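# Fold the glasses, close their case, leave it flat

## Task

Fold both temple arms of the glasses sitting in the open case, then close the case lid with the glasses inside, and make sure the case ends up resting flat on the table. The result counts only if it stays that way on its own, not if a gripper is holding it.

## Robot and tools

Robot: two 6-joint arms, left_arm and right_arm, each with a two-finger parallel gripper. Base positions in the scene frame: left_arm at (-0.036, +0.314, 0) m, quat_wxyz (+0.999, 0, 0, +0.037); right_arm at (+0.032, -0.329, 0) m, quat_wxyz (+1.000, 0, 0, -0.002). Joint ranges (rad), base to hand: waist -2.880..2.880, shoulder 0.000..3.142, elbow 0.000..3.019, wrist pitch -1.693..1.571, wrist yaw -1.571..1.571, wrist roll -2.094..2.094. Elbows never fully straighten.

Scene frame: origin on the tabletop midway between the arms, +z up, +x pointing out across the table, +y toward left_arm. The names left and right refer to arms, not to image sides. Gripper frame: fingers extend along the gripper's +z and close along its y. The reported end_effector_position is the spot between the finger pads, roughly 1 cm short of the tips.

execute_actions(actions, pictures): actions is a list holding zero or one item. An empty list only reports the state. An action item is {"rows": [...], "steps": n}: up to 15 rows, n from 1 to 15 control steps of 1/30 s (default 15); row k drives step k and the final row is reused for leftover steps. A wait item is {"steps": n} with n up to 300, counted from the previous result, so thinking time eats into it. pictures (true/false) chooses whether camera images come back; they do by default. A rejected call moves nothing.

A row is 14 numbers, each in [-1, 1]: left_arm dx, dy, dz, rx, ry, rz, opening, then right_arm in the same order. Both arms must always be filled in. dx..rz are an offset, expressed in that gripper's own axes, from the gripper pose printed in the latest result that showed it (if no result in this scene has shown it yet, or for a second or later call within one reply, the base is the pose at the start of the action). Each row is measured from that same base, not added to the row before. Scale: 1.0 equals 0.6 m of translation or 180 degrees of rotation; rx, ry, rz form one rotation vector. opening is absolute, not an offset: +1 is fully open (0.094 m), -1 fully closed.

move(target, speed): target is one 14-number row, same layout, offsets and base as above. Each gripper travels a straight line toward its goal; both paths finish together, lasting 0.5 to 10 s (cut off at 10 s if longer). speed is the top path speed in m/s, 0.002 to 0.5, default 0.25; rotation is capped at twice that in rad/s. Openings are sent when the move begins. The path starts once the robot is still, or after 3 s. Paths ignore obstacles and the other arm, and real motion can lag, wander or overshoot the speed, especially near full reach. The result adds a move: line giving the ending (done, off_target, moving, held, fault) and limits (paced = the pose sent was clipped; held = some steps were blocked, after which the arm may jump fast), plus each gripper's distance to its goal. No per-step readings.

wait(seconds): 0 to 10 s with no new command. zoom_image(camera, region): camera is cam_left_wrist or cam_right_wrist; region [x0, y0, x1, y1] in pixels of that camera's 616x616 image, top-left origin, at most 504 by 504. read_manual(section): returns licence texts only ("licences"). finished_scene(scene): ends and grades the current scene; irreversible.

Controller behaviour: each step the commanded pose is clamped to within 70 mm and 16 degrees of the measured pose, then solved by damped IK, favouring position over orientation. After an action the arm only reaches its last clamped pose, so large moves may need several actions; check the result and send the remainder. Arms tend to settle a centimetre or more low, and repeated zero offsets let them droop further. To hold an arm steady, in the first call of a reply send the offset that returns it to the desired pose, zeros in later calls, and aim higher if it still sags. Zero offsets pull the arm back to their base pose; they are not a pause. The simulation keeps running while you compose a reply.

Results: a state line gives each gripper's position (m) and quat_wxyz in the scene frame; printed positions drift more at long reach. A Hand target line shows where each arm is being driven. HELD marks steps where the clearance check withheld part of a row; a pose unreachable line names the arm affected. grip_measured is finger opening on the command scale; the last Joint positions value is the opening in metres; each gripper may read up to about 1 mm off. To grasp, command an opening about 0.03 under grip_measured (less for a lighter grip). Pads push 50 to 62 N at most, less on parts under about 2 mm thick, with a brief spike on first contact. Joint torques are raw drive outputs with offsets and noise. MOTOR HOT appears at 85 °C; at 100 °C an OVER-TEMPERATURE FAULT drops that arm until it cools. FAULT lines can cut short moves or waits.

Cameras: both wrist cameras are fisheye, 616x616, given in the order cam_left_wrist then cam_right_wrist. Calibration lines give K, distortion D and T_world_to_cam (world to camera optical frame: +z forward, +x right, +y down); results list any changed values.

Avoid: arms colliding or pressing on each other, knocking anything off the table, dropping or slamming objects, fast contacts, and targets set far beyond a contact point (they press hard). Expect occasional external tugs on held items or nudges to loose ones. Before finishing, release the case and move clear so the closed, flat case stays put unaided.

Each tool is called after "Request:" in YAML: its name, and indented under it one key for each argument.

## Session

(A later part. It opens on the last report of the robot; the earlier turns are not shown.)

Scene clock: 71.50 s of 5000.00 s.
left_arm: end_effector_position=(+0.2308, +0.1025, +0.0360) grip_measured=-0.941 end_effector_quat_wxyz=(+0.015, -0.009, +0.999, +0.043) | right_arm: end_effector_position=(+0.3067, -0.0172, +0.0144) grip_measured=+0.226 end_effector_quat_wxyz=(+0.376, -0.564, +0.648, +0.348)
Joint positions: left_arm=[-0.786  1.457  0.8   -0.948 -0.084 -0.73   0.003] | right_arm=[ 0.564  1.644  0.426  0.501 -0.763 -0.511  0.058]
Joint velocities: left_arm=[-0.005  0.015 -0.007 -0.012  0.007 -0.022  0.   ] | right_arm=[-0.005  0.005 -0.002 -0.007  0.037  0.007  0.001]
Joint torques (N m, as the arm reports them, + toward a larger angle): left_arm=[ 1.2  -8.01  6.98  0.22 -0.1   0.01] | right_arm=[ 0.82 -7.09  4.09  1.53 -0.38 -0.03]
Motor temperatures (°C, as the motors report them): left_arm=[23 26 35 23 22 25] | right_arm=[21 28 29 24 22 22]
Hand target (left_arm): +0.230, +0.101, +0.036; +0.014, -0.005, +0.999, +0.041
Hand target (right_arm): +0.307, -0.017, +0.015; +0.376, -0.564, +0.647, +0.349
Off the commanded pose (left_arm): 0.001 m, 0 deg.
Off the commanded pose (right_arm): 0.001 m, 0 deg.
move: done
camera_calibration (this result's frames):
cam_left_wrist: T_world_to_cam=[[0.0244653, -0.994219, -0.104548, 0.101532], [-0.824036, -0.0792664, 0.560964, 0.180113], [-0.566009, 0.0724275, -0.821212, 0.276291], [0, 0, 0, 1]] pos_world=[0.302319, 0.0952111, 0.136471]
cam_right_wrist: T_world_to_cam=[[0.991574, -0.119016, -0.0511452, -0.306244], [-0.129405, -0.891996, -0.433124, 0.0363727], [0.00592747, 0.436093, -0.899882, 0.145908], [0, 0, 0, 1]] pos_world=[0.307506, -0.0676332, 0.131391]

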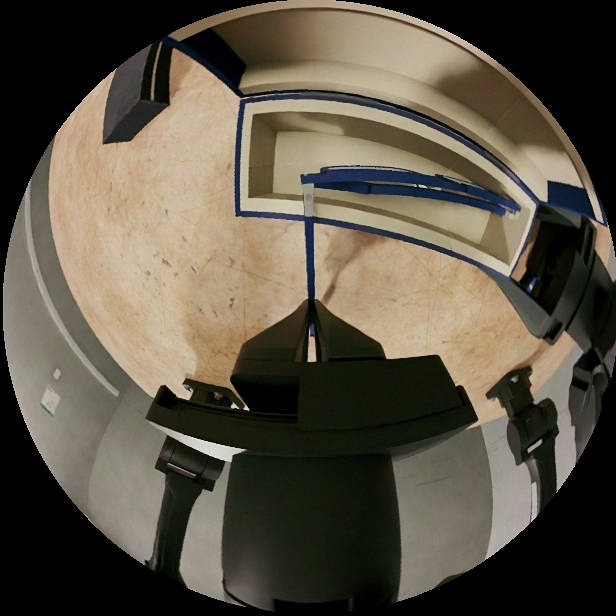

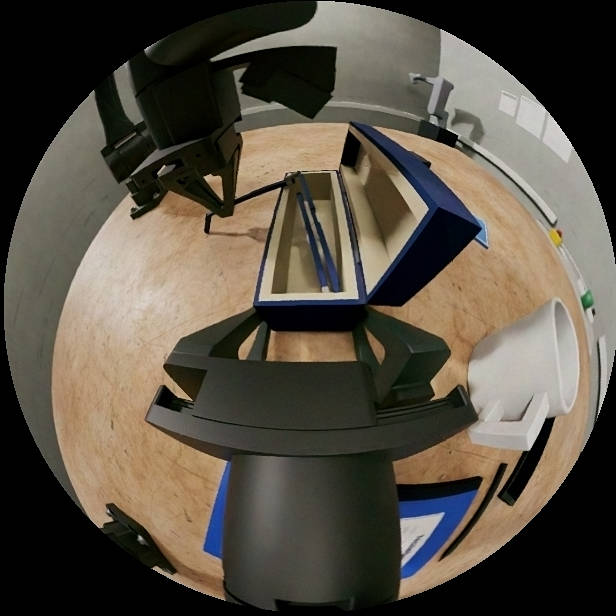

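Request:
move:
  target: [-0.05,-0.01,-0.06,0,0.07,-0.04,-0.97,0,0,0,0,0,0,0.17]
  speed: 0.06

Request:
move:
  target: [-0.05,-0.08,-0.03,0,0,-0.22,-0.97,0,0,0,0,0,0,0.17]
  speed: 0.1

Scene clock: 83.37 s of 5000.00 s.
left_arm: end_effector_position=(+0.2425, +0.1042, +0.0596) grip_measured=-0.942 end_effector_quat_wxyz=(-0.102, -0.063, +0.991, +0.053) | right_arm: end_effector_position=(+0.3067, -0.0172, +0.0144) grip_measured=+0.226 end_effector_quat_wxyz=(+0.376, -0.564, +0.648, +0.348)
Joint positions: left_arm=[-0.696  1.559  0.974 -1.212  0.047 -0.743  0.003] | right_arm=[ 0.564  1.644  0.426  0.501 -0.763 -0.511  0.058]
Joint velocities: left_arm=[-0.015  0.005  0.012  0.012 -0.037 -0.007 -0.002] | right_arm=[-0.005  0.005 -0.007 -0.002 -0.007 -0.007 -0.   ]
Joint torques (N m, as the arm reports them, + toward a larger angle): left_arm=[ 2.11 -8.31 11.8  -0.51 -0.04 -0.22] | right_arm=[ 0.73 -7.08  4.    1.52 -0.34 -0.03]
Motor temperatures (°C, as the motors report them): left_arm=[23 26 34 23 22 25] | right_arm=[21 28 29 24 22 22]
Hand target (left_arm): +0.260, +0.095, +0.071; -0.091, -0.075, +0.992, +0.043
Hand target (right_arm): +0.307, -0.017, +0.014; +0.376, -0.564, +0.648, +0.348
Off the commanded pose (left_arm): 0.024 m, 2 deg.
Off the commanded pose (right_arm): 0.000 m, 0 deg.
After step 90, 6.47 s passed at rest.
move: off_target (left_arm)
camera_calibration (this result's frames):
cam_left_wrist: T_world_to_cam=[[0.115268, -0.983676, -0.138184, 0.0842793], [-0.659268, -0.179815, 0.730091, 0.137091], [-0.74302, 0.00694412, -0.669233, 0.342865], [0, 0, 0, 1]] pos_world=[0.33542, 0.105174, 0.141014]
cam_right_wrist: T_world_to_cam=[[0.991574, -0.119016, -0.0511452, -0.306244], [-0.129405, -0.891996, -0.433124, 0.0363727], [0.00592747, 0.436093, -0.899882, 0.145908], [0, 0, 0, 1]] pos_world=[0.307506, -0.0676332, 0.131391]

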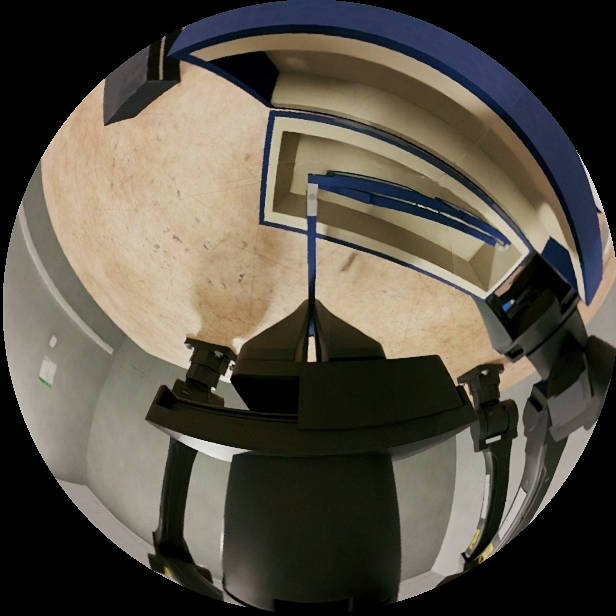

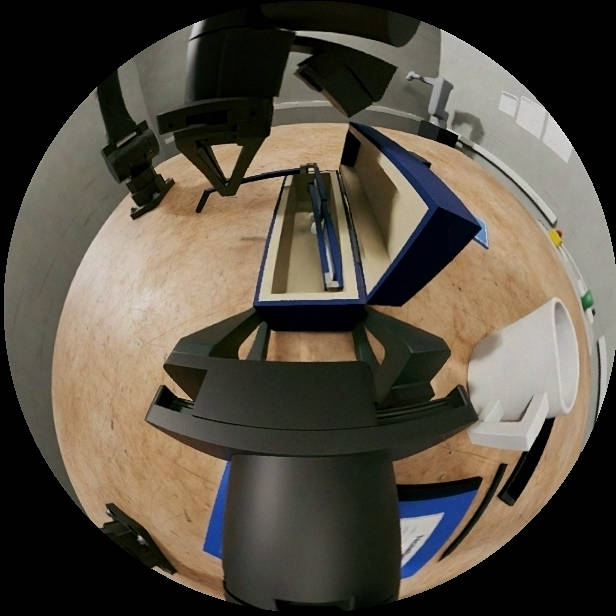

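Scene clock: 87.17 s of 5000.00 s.
left_arm: end_effector_position=(+0.2674, +0.0719, +0.0556) grip_measured=-0.942 end_effector_quat_wxyz=(-0.085, -0.389, +0.913, +0.093) | right_arm: end_effector_position=(+0.3067, -0.0172, +0.0144) grip_measured=+0.226 end_effector_quat_wxyz=(+0.376, -0.564, +0.648, +0.348)
Joint positions: left_arm=[-0.722  1.67   1.098 -1.245  0.055 -1.447  0.003] | right_arm=[ 0.564  1.644  0.426  0.501 -0.763 -0.511  0.058]
Joint velocities: left_arm=[-0.024  0.005  0.007  0.007  0.007 -0.037  0.   ] | right_arm=[-0.005 -0.015  0.012 -0.002  0.022  0.051  0.001]
Joint torques (N m, as the arm reports them, + toward a larger angle): left_arm=[ 0.77 -9.4  11.46 -0.72 -0.15 -0.28] | right_arm=[ 0.74 -7.12  3.99  1.52 -0.34 -0.03]
Motor temperatures (°C, as the motors report them): left_arm=[23 26 35 23 22 25] | right_arm=[21 28 29 24 22 22]
Hand target (left_arm): +0.280, +0.059, +0.065; -0.079, -0.395, +0.911, +0.084
Hand target (right_arm): +0.307, -0.017, +0.014; +0.376, -0.564, +0.648, +0.348
Off the commanded pose (left_arm): 0.021 m, 1 deg.
Off the commanded pose (right_arm): 0.000 m, 0 deg.
move: off_target (left_arm)
camera_calibration (this result's frames):
cam_left_wrist: T_world_to_cam=[[0.693146, -0.674229, -0.25488, -0.121144], [-0.406707, -0.657778, 0.633969, 0.122789], [-0.595095, -0.335771, -0.73015, 0.347399], [0, 0, 0, 1]] pos_world=[0.340645, 0.115735, 0.144931]
cam_right_wrist: T_world_to_cam=[[0.991574, -0.119016, -0.0511452, -0.306244], [-0.129405, -0.891996, -0.433124, 0.0363727], [0.00592747, 0.436093, -0.899882, 0.145908], [0, 0, 0, 1]] pos_world=[0.307506, -0.0676332, 0.131391]

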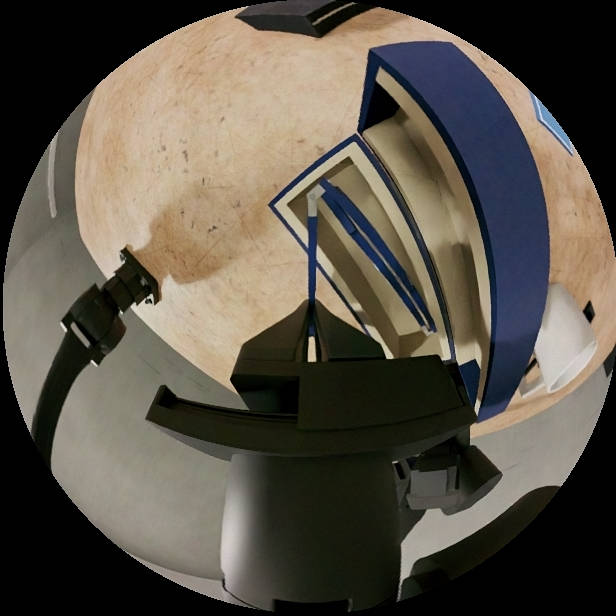

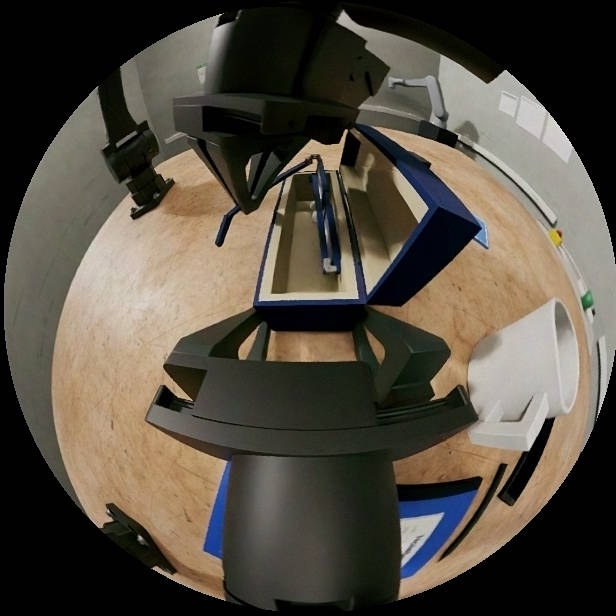

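Request:
move:
  target: [0,0.0,-0.06,0.07,0.04,0,-0.97,0,0,0,0,0,0,0.17]
  speed: 0.08

Request:
move:
  target: [-0.012,-0.085,-0.03,0,0,-0.16,-0.97,0,0,0,0,0,0,0.17]
  speed: 0.08

Scene clock: 95.53 s of 5000.00 s.
left_arm: end_effector_position=(+0.2709, +0.0685, +0.0819) grip_measured=-0.942 end_effector_quat_wxyz=(-0.110, -0.404, +0.908, -0.012) | right_arm: end_effector_position=(+0.3067, -0.0172, +0.0144) grip_measured=+0.226 end_effector_quat_wxyz=(+0.376, -0.564, +0.648, +0.348)
Joint positions: left_arm=[-0.662  1.552  1.04  -1.157  0.199 -1.414  0.003] | right_arm=[ 0.564  1.644  0.426  0.501 -0.763 -0.511  0.058]
Joint velocities: left_arm=[-0.024 -0.015  0.007  0.002  0.007 -0.037 -0.   ] | right_arm=[-0.005 -0.005 -0.017  0.007  0.007 -0.095  0.001]
Joint torques (N m, as the arm reports them, + toward a larger angle): left_arm=[  1.74 -11.54   7.32   0.65   0.01   0.04] | right_arm=[ 0.76 -7.23  3.93  1.51 -0.34 -0.03]
Motor temperatures (°C, as the motors report them): left_arm=[23 26 35 23 22 25] | right_arm=[21 28 28 24 22 22]
Hand target (left_arm): +0.276, +0.069, +0.091; -0.100, -0.402, +0.910, -0.031
Hand target (right_arm): +0.307, -0.017, +0.014; +0.376, -0.564, +0.648, +0.348
Off the commanded pose (left_arm): 0.010 m, 3 deg.
Off the commanded pose (right_arm): 0.000 m, 0 deg.
After step 90, 3.50 s passed at rest.
move: off_target (left_arm)
camera_calibration (this result's frames):
cam_left_wrist: T_world_to_cam=[[0.735513, -0.671936, -0.0867331, -0.144586], [-0.401687, -0.535578, 0.742835, 0.0866457], [-0.54559, -0.511525, -0.663832, 0.360706], [0, 0, 0, 1]] pos_world=[0.337947, 0.133763, 0.162545]
cam_right_wrist: T_world_to_cam=[[0.991574, -0.119016, -0.0511452, -0.306244], [-0.129405, -0.891996, -0.433124, 0.0363727], [0.00592747, 0.436093, -0.899882, 0.145908], [0, 0, 0, 1]] pos_world=[0.307506, -0.0676332, 0.131391]

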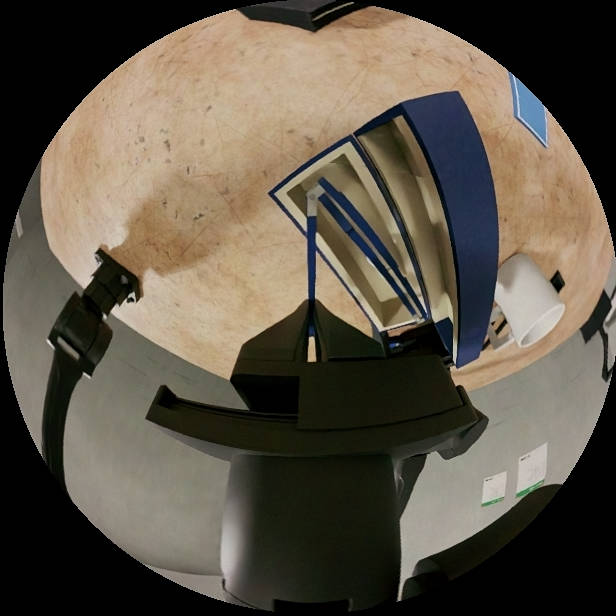

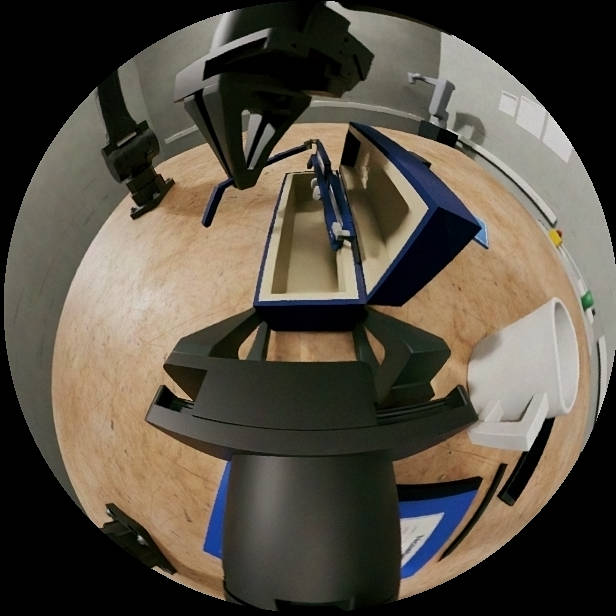

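Scene clock: 99.03 s of 5000.00 s.
left_arm: end_effector_position=(+0.2966, +0.0514, +0.0801) grip_measured=-0.942 end_effector_quat_wxyz=(-0.115, -0.610, +0.784, +0.032) | right_arm: end_effector_position=(+0.3067, -0.0172, +0.0144) grip_measured=+0.226 end_effector_quat_wxyz=(+0.376, -0.564, +0.648, +0.348)
Joint positions: left_arm=[-0.662  1.651  1.153 -1.209  0.199 -1.897  0.003] | right_arm=[ 0.564  1.644  0.426  0.501 -0.763 -0.511  0.058]
Joint velocities: left_arm=[-0.005  0.015 -0.022 -0.002 -0.051  0.007 -0.001] | right_arm=[-0.005  0.005 -0.012  0.007 -0.007 -0.037  0.001]
Joint torques (N m, as the arm reports them, + toward a larger angle): left_arm=[ 1.88 -9.91 12.49 -0.34 -0.1  -0.17] | right_arm=[ 0.8  -7.08  3.97  1.51 -0.34 -0.03]
Motor temperatures (°C, as the motors report them): left_arm=[23 26 36 23 22 25] | right_arm=[21 28 28 24 22 22]
Hand target (left_arm): +0.316, +0.042, +0.094; -0.109, -0.617, +0.779, +0.015
Hand target (right_arm): +0.307, -0.017, +0.014; +0.376, -0.564, +0.648, +0.348
Off the commanded pose (left_arm): 0.027 m, 2 deg.
Off the commanded pose (right_arm): 0.000 m, 0 deg.
move: off_target (left_arm)
camera_calibration (this result's frames):
cam_left_wrist: T_world_to_cam=[[0.944742, -0.251198, -0.210622, -0.248941], [-0.0411722, -0.728341, 0.683977, -0.00316741], [-0.325218, -0.637511, -0.698437, 0.308651], [0, 0, 0, 1]] pos_world=[0.335433, 0.131928, 0.165307]
cam_right_wrist: T_world_to_cam=[[0.991574, -0.119016, -0.0511452, -0.306244], [-0.129405, -0.891996, -0.433124, 0.0363727], [0.00592747, 0.436093, -0.899882, 0.145908], [0, 0, 0, 1]] pos_world=[0.307506, -0.0676332, 0.131391]

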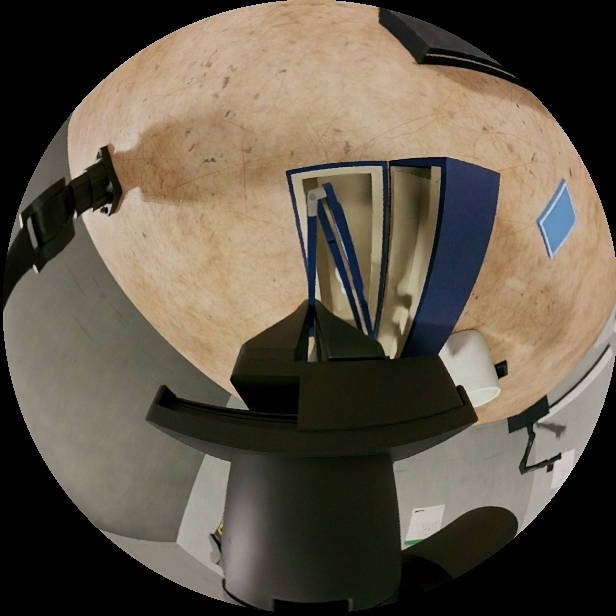

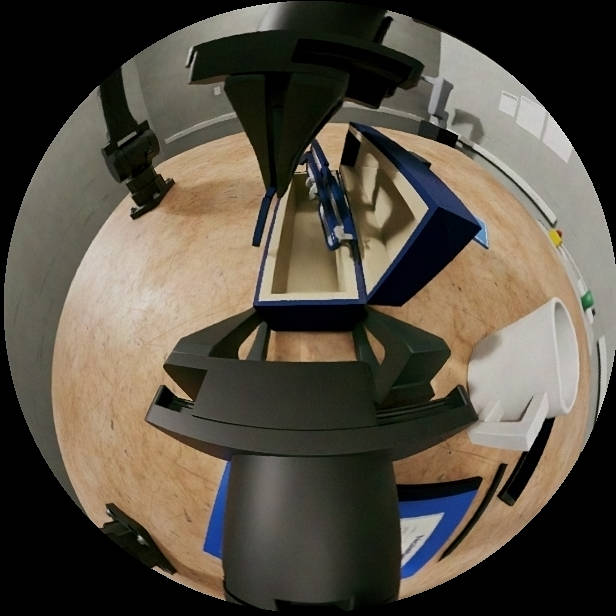

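Request:
move:
  target: [0.008,-0.04,-0.015,0.09,0,-0.055,-0.97,0,0,0,0,0,0,0.17]
  speed: 0.08

Scene clock: 106.47 s of 5000.00 s.
left_arm: end_effector_position=(+0.3150, +0.0479, +0.0723) grip_measured=-0.943 end_effector_quat_wxyz=(-0.041, -0.673, +0.737, -0.043) | right_arm: end_effector_position=(+0.3069, -0.0173, +0.0143) grip_measured=+0.226 end_effector_quat_wxyz=(+0.376, -0.563, +0.648, +0.348)
Joint positions: left_arm=[-0.683  1.581  1.056 -0.978  0.099 -2.092  0.003] | right_arm=[ 0.564  1.644  0.426  0.501 -0.762 -0.511  0.058]
Joint velocities: left_arm=[ 0.005  0.005 -0.002 -0.002  0.022 -0.022  0.   ] | right_arm=[-0.005 -0.005  0.007 -0.012  0.022  0.007  0.001]
Joint torques (N m, as the arm reports them, + toward a larger angle): left_arm=[  0.51 -12.04   7.76   1.25  -0.31  -0.21] | right_arm=[ 0.74 -7.03  3.97  1.51 -0.39 -0.03]
Motor temperatures (°C, as the motors report them): left_arm=[23 26 36 23 22 25] | right_arm=[21 28 28 24 22 22]
Hand target (left_arm): +0.320, +0.041, +0.086; -0.033, -0.674, +0.735, -0.070
Hand target (right_arm): +0.307, -0.017, +0.014; +0.376, -0.564, +0.648, +0.348
Off the commanded pose (left_arm): 0.015 m, 4 deg.
Off the commanded pose (right_arm): 0.000 m, 0 deg.
joint sent to its limit (left arm) — the command would take joint 6 (wrist roll) past its lower limit, so that joint was sent only as far as its limit.
After step 90, 2.13 s passed at rest.
move: off_target (left_arm)
camera_calibration (this result's frames):
cam_left_wrist: T_world_to_cam=[[0.99608, -0.0876669, -0.0117855, -0.307266], [-0.0561918, -0.730022, 0.68111, 0.00539302], [-0.0683144, -0.677778, -0.732086, 0.230449], [0, 0, 0, 1]] pos_world=[0.322107, 0.133193, 0.161414]
cam_right_wrist: T_world_to_cam=[[0.991464, -0.1202, -0.0505154, -0.306471], [-0.1302, -0.892215, -0.432435, 0.0365009], [0.00690788, 0.435321, -0.900249, 0.145529], [0, 0, 0, 1]] pos_world=[0.307602, -0.0676228, 0.131315]

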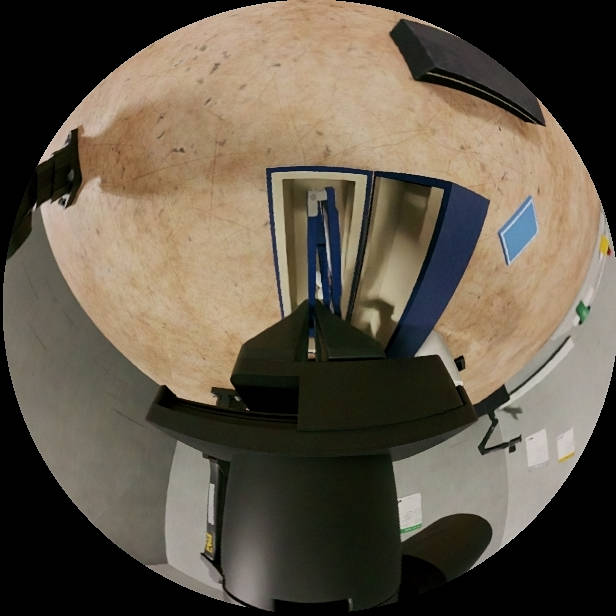

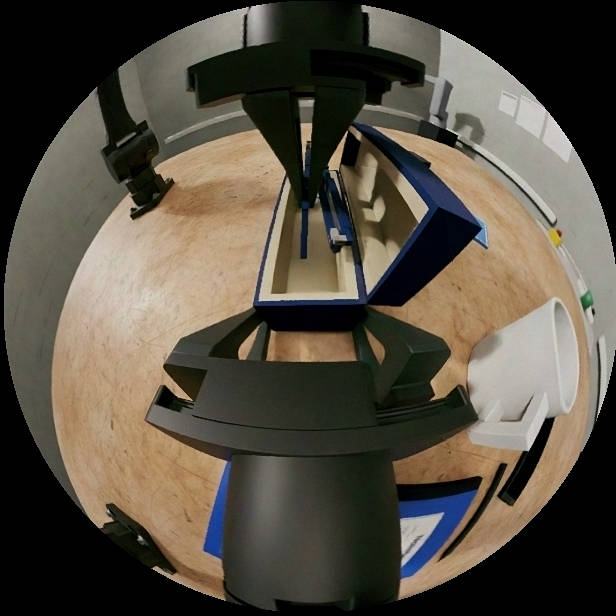

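Nearly folded. Lower into the case and release.

Request:
move:
  target: [0,0.014,0.03,0,0,0,-0.97,0,0,0,0,0,0,0.17]
  speed: 0.04

Request:
move:
  target: [0,0,0,0,0,0,-0.8,0,0,0,0,0,0,0.17]

Request:
move:
  target: [0,0.01,-0.12,0,0,0,-0.8,0,0,0,0,0,0,0.17]
  speed: 0.1

Scene clock: 122.27 s of 5000.00 s.
left_arm: end_effector_position=(+0.3072, +0.0498, +0.0594) grip_measured=-0.943 end_effector_quat_wxyz=(-0.041, -0.672, +0.739, -0.043) | right_arm: end_effector_position=(+0.3069, -0.0173, +0.0143) grip_measured=+0.226 end_effector_quat_wxyz=(+0.376, -0.563, +0.648, +0.348)
Joint positions: left_arm=[-0.69   1.582  1.017 -0.939  0.099 -2.096  0.003] | right_arm=[ 0.564  1.644  0.426  0.501 -0.762 -0.511  0.058]
Joint velocities: left_arm=[-0.015  0.015 -0.002 -0.007  0.022  0.007 -0.   ] | right_arm=[-0.015 -0.015  0.002 -0.007  0.007  0.022  0.   ]
Joint torques (N m, as the arm reports them, + toward a larger angle): left_arm=[ 0.62 -9.    7.17  0.83 -0.15 -0.16] | right_arm=[ 0.76 -7.11  3.97  1.51 -0.34 -0.03]
Motor temperatures (°C, as the motors report them): left_arm=[23 27 35 24 22 25] | right_arm=[21 28 28 24 22 22]
Hand target (left_arm): +0.306, +0.046, +0.055; -0.041, -0.673, +0.737, -0.043
Hand target (right_arm): +0.307, -0.017, +0.014; +0.376, -0.563, +0.648, +0.348
Off the commanded pose (left_arm): 0.006 m, 0 deg.
Off the commanded pose (right_arm): 0.000 m, 0 deg.
joint sent to its limit (left arm) — the command would take joint 6 (wrist roll) past its lower limit, so that joint was sent only as far as its limit.
After step 90, 12.00 s passed at rest.
move: done
camera_calibration (this result's frames):
cam_left_wrist: T_world_to_cam=[[0.99577, -0.091113, -0.0118631, -0.299135], [-0.0586494, -0.729679, 0.68127, 0.0158205], [-0.0707288, -0.677692, -0.731937, 0.222481], [0, 0, 0, 1]] pos_world=[0.314533, 0.135062, 0.148515]
cam_right_wrist: T_world_to_cam=[[0.991464, -0.1202, -0.0505154, -0.306471], [-0.1302, -0.892215, -0.432435, 0.0365009], [0.00690788, 0.435321, -0.900249, 0.145529], [0, 0, 0, 1]] pos_world=[0.307602, -0.0676228, 0.131315]

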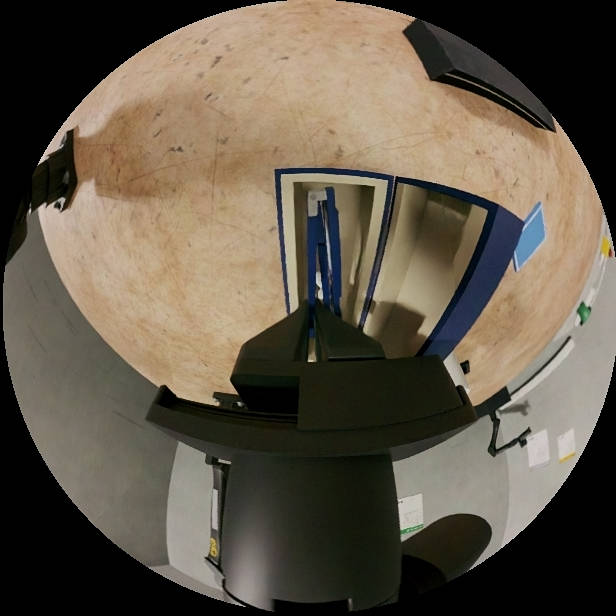

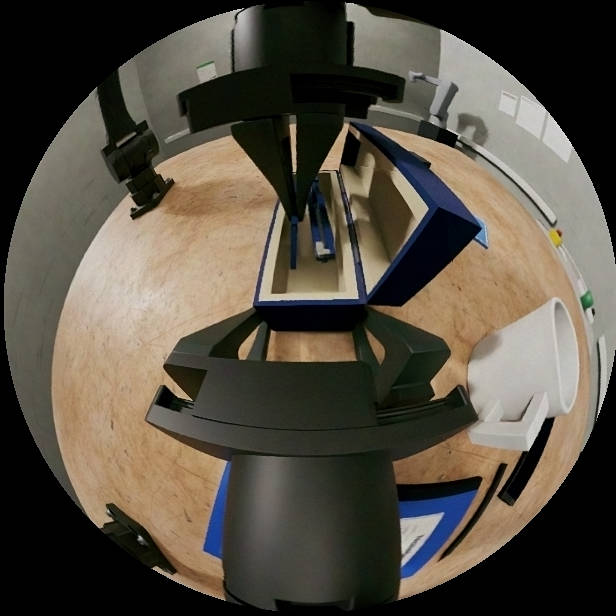

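Scene clock: 122.77 s of 5000.00 s.
left_arm: end_effector_position=(+0.3072, +0.0498, +0.0594) grip_measured=-0.802 end_effector_quat_wxyz=(-0.041, -0.672, +0.739, -0.043) | right_arm: end_effector_position=(+0.3069, -0.0173, +0.0143) grip_measured=+0.226 end_effector_quat_wxyz=(+0.376, -0.563, +0.648, +0.348)
Joint positions: left_arm=[-0.69   1.582  1.017 -0.939  0.099 -2.096  0.009] | right_arm=[ 0.564  1.644  0.426  0.501 -0.762 -0.511  0.058]
Joint velocities: left_arm=[ 0.015 -0.005 -0.007 -0.002 -0.007 -0.022 -0.001] | right_arm=[-0.005 -0.005 -0.012  0.012 -0.081  0.007 -0.001]
Joint torques (N m, as the arm reports them, + toward a larger angle): left_arm=[ 1.23 -9.88  7.56  0.31 -0.14 -0.06] | right_arm=[ 0.77 -7.06  3.98  1.53 -0.33 -0.03]
Motor temperatures (°C, as the motors report them): left_arm=[23 27 35 24 22 25] | right_arm=[21 28 28 24 22 22]
Hand target (left_arm): +0.307, +0.050, +0.059; -0.041, -0.672, +0.739, -0.043
Hand target (right_arm): +0.307, -0.017, +0.014; +0.376, -0.563, +0.648, +0.348
Off the commanded pose (left_arm): 0.000 m, 0 deg.
Off the commanded pose (right_arm): 0.000 m, 0 deg.
move: done
camera_calibration (this result's frames):
cam_left_wrist: T_world_to_cam=[[0.99577, -0.091113, -0.0118631, -0.299135], [-0.0586494, -0.729679, 0.68127, 0.0158205], [-0.0707288, -0.677692, -0.731937, 0.222481], [0, 0, 0, 1]] pos_world=[0.314533, 0.135062, 0.148515]
cam_right_wrist: T_world_to_cam=[[0.991464, -0.1202, -0.0505154, -0.306471], [-0.1302, -0.892215, -0.432435, 0.0365009], [0.00690788, 0.435321, -0.900249, 0.145529], [0, 0, 0, 1]] pos_world=[0.307602, -0.0676228, 0.131315]

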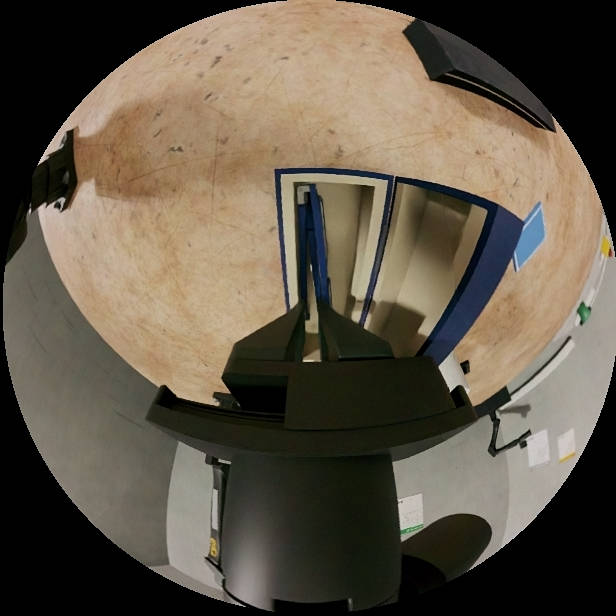

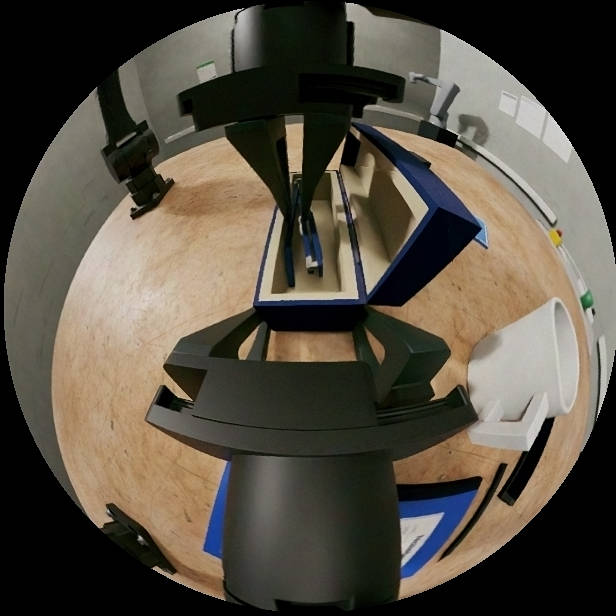

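Scene clock: 123.87 s of 5000.00 s.
left_arm: end_effector_position=(+0.2855, +0.0675, +0.1062) grip_measured=-0.802 end_effector_quat_wxyz=(-0.046, -0.674, +0.737, -0.015) | right_arm: end_effector_position=(+0.3052, -0.0164, +0.0145) grip_measured=+0.226 end_effector_quat_wxyz=(+0.375, -0.565, +0.646, +0.350)
Joint positions: left_arm=[-0.687  1.485  1.046 -1.123  0.097 -2.094  0.009] | right_arm=[ 0.566  1.644  0.426  0.501 -0.767 -0.511  0.058]
Joint velocities: left_arm=[-0.005 -0.015 -0.017 -0.007 -0.095  0.022 -0.   ] | right_arm=[-0.005 -0.015 -0.007  0.022 -0.007 -0.007  0.   ]
Joint torques (N m, as the arm reports them, + toward a larger angle): left_arm=[  1.95 -10.44  12.49  -0.24  -0.05   0.05] | right_arm=[ 0.56 -7.08  3.98  1.52 -0.13 -0.03]
Motor temperatures (°C, as the motors report them): left_arm=[23 27 35 23 22 25] | right_arm=[21 28 28 24 22 22]
Hand target (left_arm): +0.302, +0.060, +0.132; -0.041, -0.672, +0.739, -0.043
Hand target (right_arm): +0.307, -0.017, +0.014; +0.376, -0.563, +0.648, +0.348
Off the commanded pose (left_arm): 0.031 m, 3 deg.
Off the commanded pose (right_arm): 0.002 m, 0 deg.
move: off_target (left_arm)
camera_calibration (this result's frames):
cam_left_wrist: T_world_to_cam=[[0.994286, -0.08784, -0.0606657, -0.270017], [-0.0264647, -0.753362, 0.657074, -0.00940889], [-0.103421, -0.651713, -0.751381, 0.276837], [0, 0, 0, 1]] pos_world=[0.296855, 0.149612, 0.197812]
cam_right_wrist: T_world_to_cam=[[0.992107, -0.113713, -0.0528558, -0.304721], [-0.125377, -0.891925, -0.434454, 0.0357823], [0.00225972, 0.437652, -0.899142, 0.146835], [0, 0, 0, 1]] pos_world=[0.30647, -0.066998, 0.131465]

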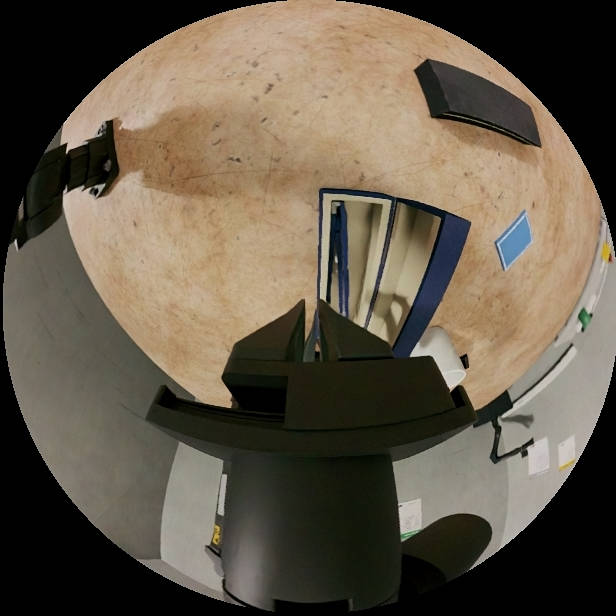

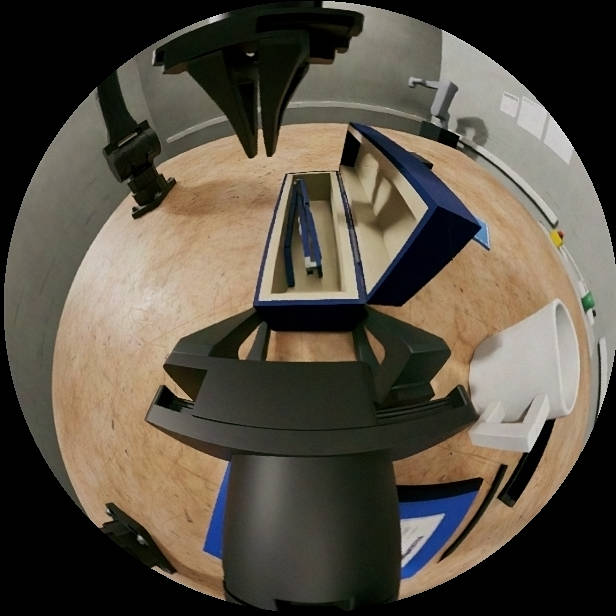

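Request:
move:
  target: [0.035,-0.085,0.035,0.12,0,0,-1,0,0,0,0,0,0,0.17]
  speed: 0.12

Scene clock: 130.33 s of 5000.00 s.
left_arm: end_effector_position=(+0.3325, +0.0437, +0.0801) grip_measured=-0.994 end_effector_quat_wxyz=(+0.069, -0.653, +0.740, -0.143) | right_arm: end_effector_position=(+0.3052, -0.0164, +0.0145) grip_measured=+0.226 end_effector_quat_wxyz=(+0.375, -0.565, +0.646, +0.350)
Joint positions: left_arm=[-0.738  1.485  0.935 -0.712 -0.083 -2.096  0.   ] | right_arm=[ 0.566  1.644  0.426  0.501 -0.767 -0.511  0.058]
Joint velocities: left_arm=[-0.015 -0.005  0.002 -0.007  0.007  0.037 -0.   ] | right_arm=[ 0.005  0.005  0.007 -0.017 -0.081 -0.051 -0.001]
Joint torques (N m, as the arm reports them, + toward a larger angle): left_arm=[ 0.47 -9.89  7.54  1.18 -0.34 -0.12] | right_arm=[ 0.73 -7.05  3.96  1.51 -0.34 -0.03]
Motor temperatures (°C, as the motors report them): left_arm=[23 26 35 23 22 25] | right_arm=[21 28 28 24 22 22]
Hand target (left_arm): +0.333, +0.040, +0.086; +0.072, -0.653, +0.737, -0.156
Hand target (right_arm): +0.305, -0.016, +0.015; +0.375, -0.565, +0.646, +0.350
Off the commanded pose (left_arm): 0.006 m, 3 deg.
Off the commanded pose (right_arm): 0.000 m, 0 deg.
joint sent to its limit (left arm) — the command would take joint 6 (wrist roll) past its lower limit, so that joint was sent only as far as its limit.
After step 90, 1.60 s passed at rest.
move: off_target (left_arm)
camera_calibration (this result's frames):
cam_left_wrist: T_world_to_cam=[[0.953651, -0.103052, 0.282719, -0.333705], [-0.266011, -0.727912, 0.631967, 0.0716365], [0.140669, -0.677883, -0.721587, 0.164143], [0, 0, 0, 1]] pos_world=[0.314204, 0.129026, 0.167516]
cam_right_wrist: T_world_to_cam=[[0.992107, -0.113713, -0.0528558, -0.304721], [-0.125377, -0.891925, -0.434454, 0.0357823], [0.00225972, 0.437652, -0.899142, 0.146835], [0, 0, 0, 1]] pos_world=[0.30647, -0.066998, 0.131465]

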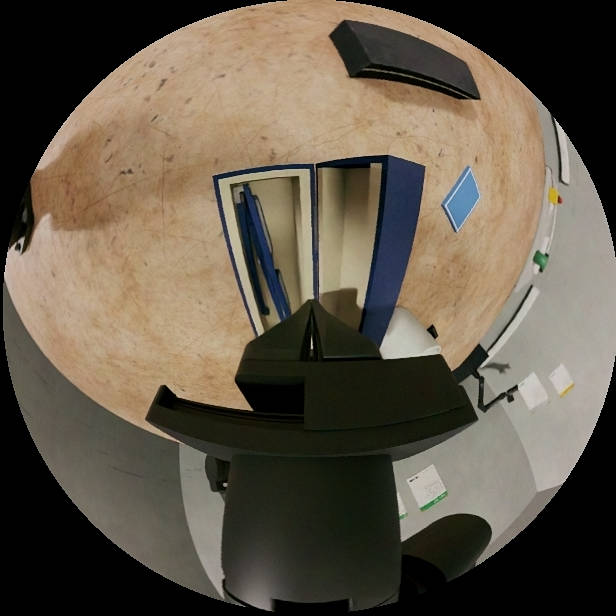

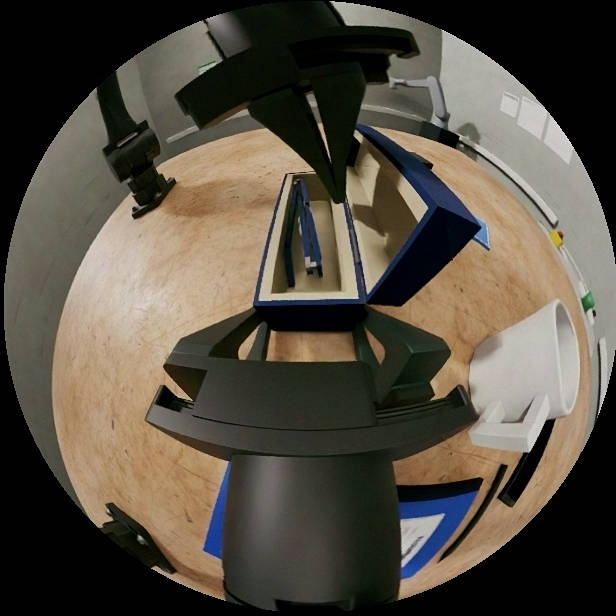

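Request:
move:
  target: [0,0.03,0.058,0,0,0,-1,0,0,0,0,0,0,0.17]
  speed: 0.06

Request:
move:
  target: [0,0.04,-0.008,0,0,0,-1,0,0,0,0,0,0,0.17]
  speed: 0.04

Scene clock: 139.67 s of 5000.00 s.
left_arm: end_effector_position=(+0.3265, +0.0451, +0.0459) grip_measured=-0.994 end_effector_quat_wxyz=(+0.069, -0.651, +0.742, -0.141) | right_arm: end_effector_position=(+0.3052, -0.0164, +0.0145) grip_measured=+0.226 end_effector_quat_wxyz=(+0.375, -0.565, +0.647, +0.350)
Joint positions: left_arm=[-0.744  1.53   0.878 -0.614 -0.084 -2.097  0.   ] | right_arm=[ 0.566  1.644  0.426  0.501 -0.766 -0.511  0.058]
Joint velocities: left_arm=[-0.015  0.005  0.012  0.002  0.007  0.007 -0.001] | right_arm=[-0.024  0.005  0.002 -0.027  0.007 -0.066 -0.001]
Joint torques (N m, as the arm reports them, + toward a larger angle): left_arm=[ 0.45 -8.04  7.06  1.29 -0.33 -0.1 ] | right_arm=[ 0.78 -7.05  4.07  1.52 -0.36 -0.03]
Motor temperatures (°C, as the motors report them): left_arm=[23 26 35 24 22 25] | right_arm=[21 28 28 24 22 22]
Hand target (left_arm): +0.325, +0.042, +0.041; +0.069, -0.651, +0.742, -0.143
Hand target (right_arm): +0.305, -0.016, +0.015; +0.375, -0.565, +0.646, +0.350
Off the commanded pose (left_arm): 0.006 m, 0 deg.
Off the commanded pose (right_arm): 0.000 m, 0 deg.
joint sent to its limit (left arm) — the command would take joint 6 (wrist roll) past its lower limit, so that joint was sent only as far as its limit.
After step 90, 5.37 s passed at rest.
move: done
camera_calibration (this result's frames):
cam_left_wrist: T_world_to_cam=[[0.953712, -0.109035, 0.280257, -0.317808], [-0.268575, -0.728071, 0.630699, 0.0935211], [0.135278, -0.676775, -0.723654, 0.143082], [0, 0, 0, 1]] pos_world=[0.308859, 0.130272, 0.133626]
cam_right_wrist: T_world_to_cam=[[0.992043, -0.114187, -0.0530344, -0.304764], [-0.125881, -0.891944, -0.43427, 0.0359078], [0.00228427, 0.43749, -0.89922, 0.146808], [0, 0, 0, 1]] pos_world=[0.306524, -0.0669994, 0.131443]

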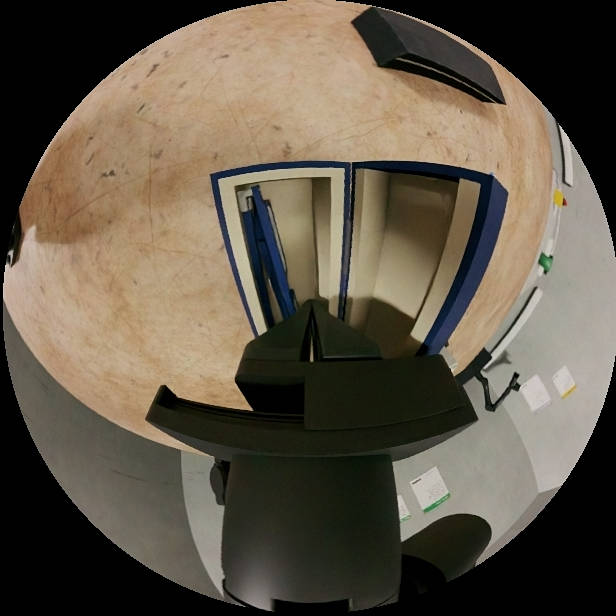

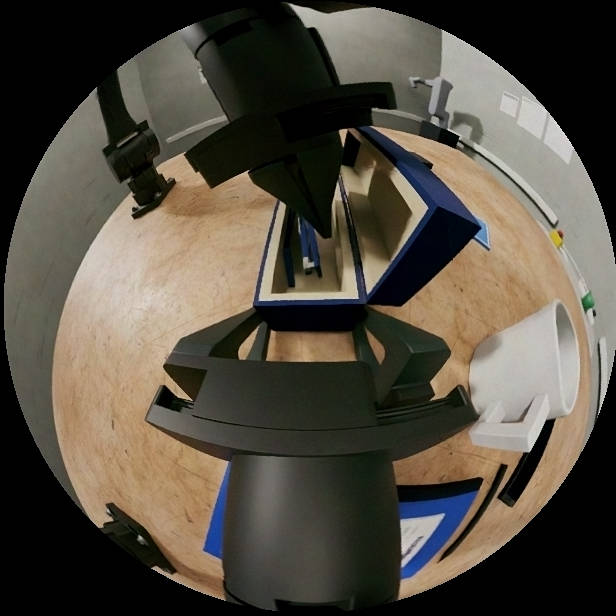

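Scene clock: 140.57 s of 5000.00 s.
left_arm: end_effector_position=(+0.3115, +0.0512, +0.0429) grip_measured=-0.995 end_effector_quat_wxyz=(+0.069, -0.648, +0.746, -0.140) | right_arm: end_effector_position=(+0.3028, -0.0164, +0.0142) grip_measured=+0.226 end_effector_quat_wxyz=(+0.373, -0.565, +0.645, +0.353)
Joint positions: left_arm=[-0.755  1.499  0.833 -0.603 -0.087 -2.099  0.   ] | right_arm=[ 0.568  1.644  0.423  0.501 -0.773 -0.511  0.058]
Joint velocities: left_arm=[-0.005 -0.005 -0.017  0.007 -0.007 -0.037  0.001] | right_arm=[-0.005 -0.005  0.002  0.012 -0.066  0.037 -0.001]
Joint torques (N m, as the arm reports them, + toward a larger angle): left_arm=[-0.06 -9.46  6.01  0.77 -0.15 -0.1 ] | right_arm=[ 0.74 -6.69  4.19  1.5  -0.08 -0.03]
Motor temperatures (°C, as the motors report them): left_arm=[23 26 35 24 22 25] | right_arm=[21 28 28 24 22 22]
Hand target (left_arm): +0.303, +0.049, +0.044; +0.066, -0.645, +0.748, -0.142
Hand target (right_arm): +0.305, -0.016, +0.015; +0.375, -0.565, +0.647, +0.350
Off the commanded pose (left_arm): 0.010 m, 1 deg.
Off the commanded pose (right_arm): 0.002 m, 0 deg.
joint sent to its limit (left arm) — the command would take joint 6 (wrist roll) past its lower limit, so that joint was sent only as far as its limit.
move: done
camera_calibration (this result's frames):
cam_left_wrist: T_world_to_cam=[[0.952941, -0.118365, 0.279093, -0.301256], [-0.274427, -0.727993, 0.628265, 0.0978125], [0.128813, -0.67529, -0.726217, 0.149131], [0, 0, 0, 1]] pos_world=[0.294711, 0.136255, 0.130928]
cam_right_wrist: T_world_to_cam=[[0.992479, -0.108007, -0.0576239, -0.302308], [-0.12234, -0.891845, -0.435483, 0.0344861], [-0.00435646, 0.439258, -0.898351, 0.148574], [0, 0, 0, 1]] pos_world=[0.304901, -0.0671574, 0.13107]

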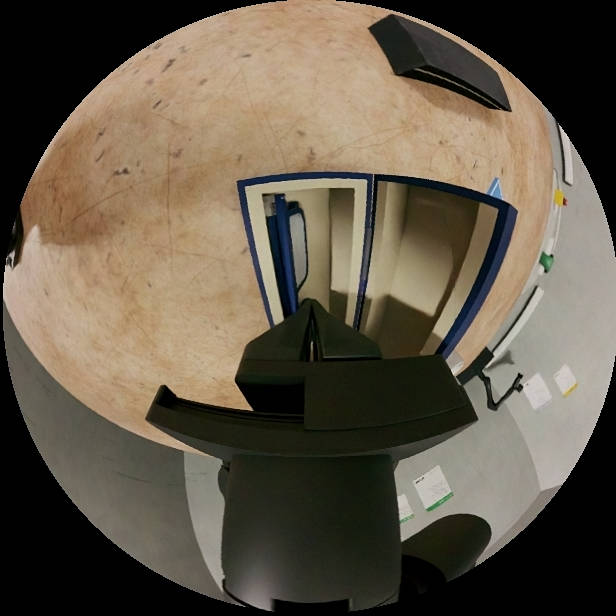

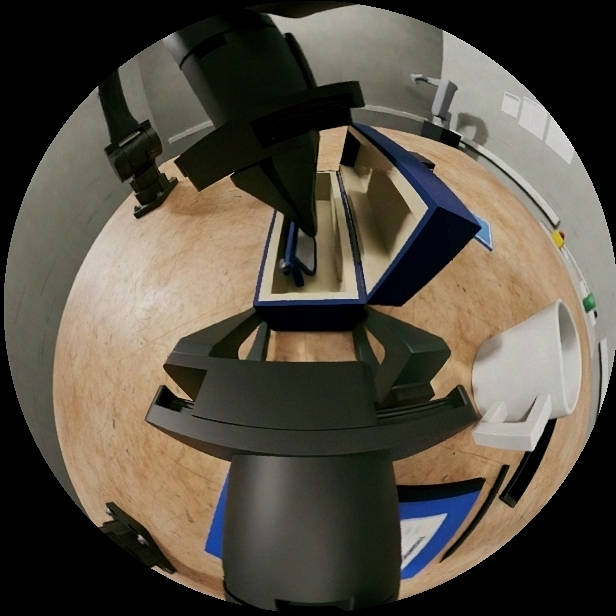

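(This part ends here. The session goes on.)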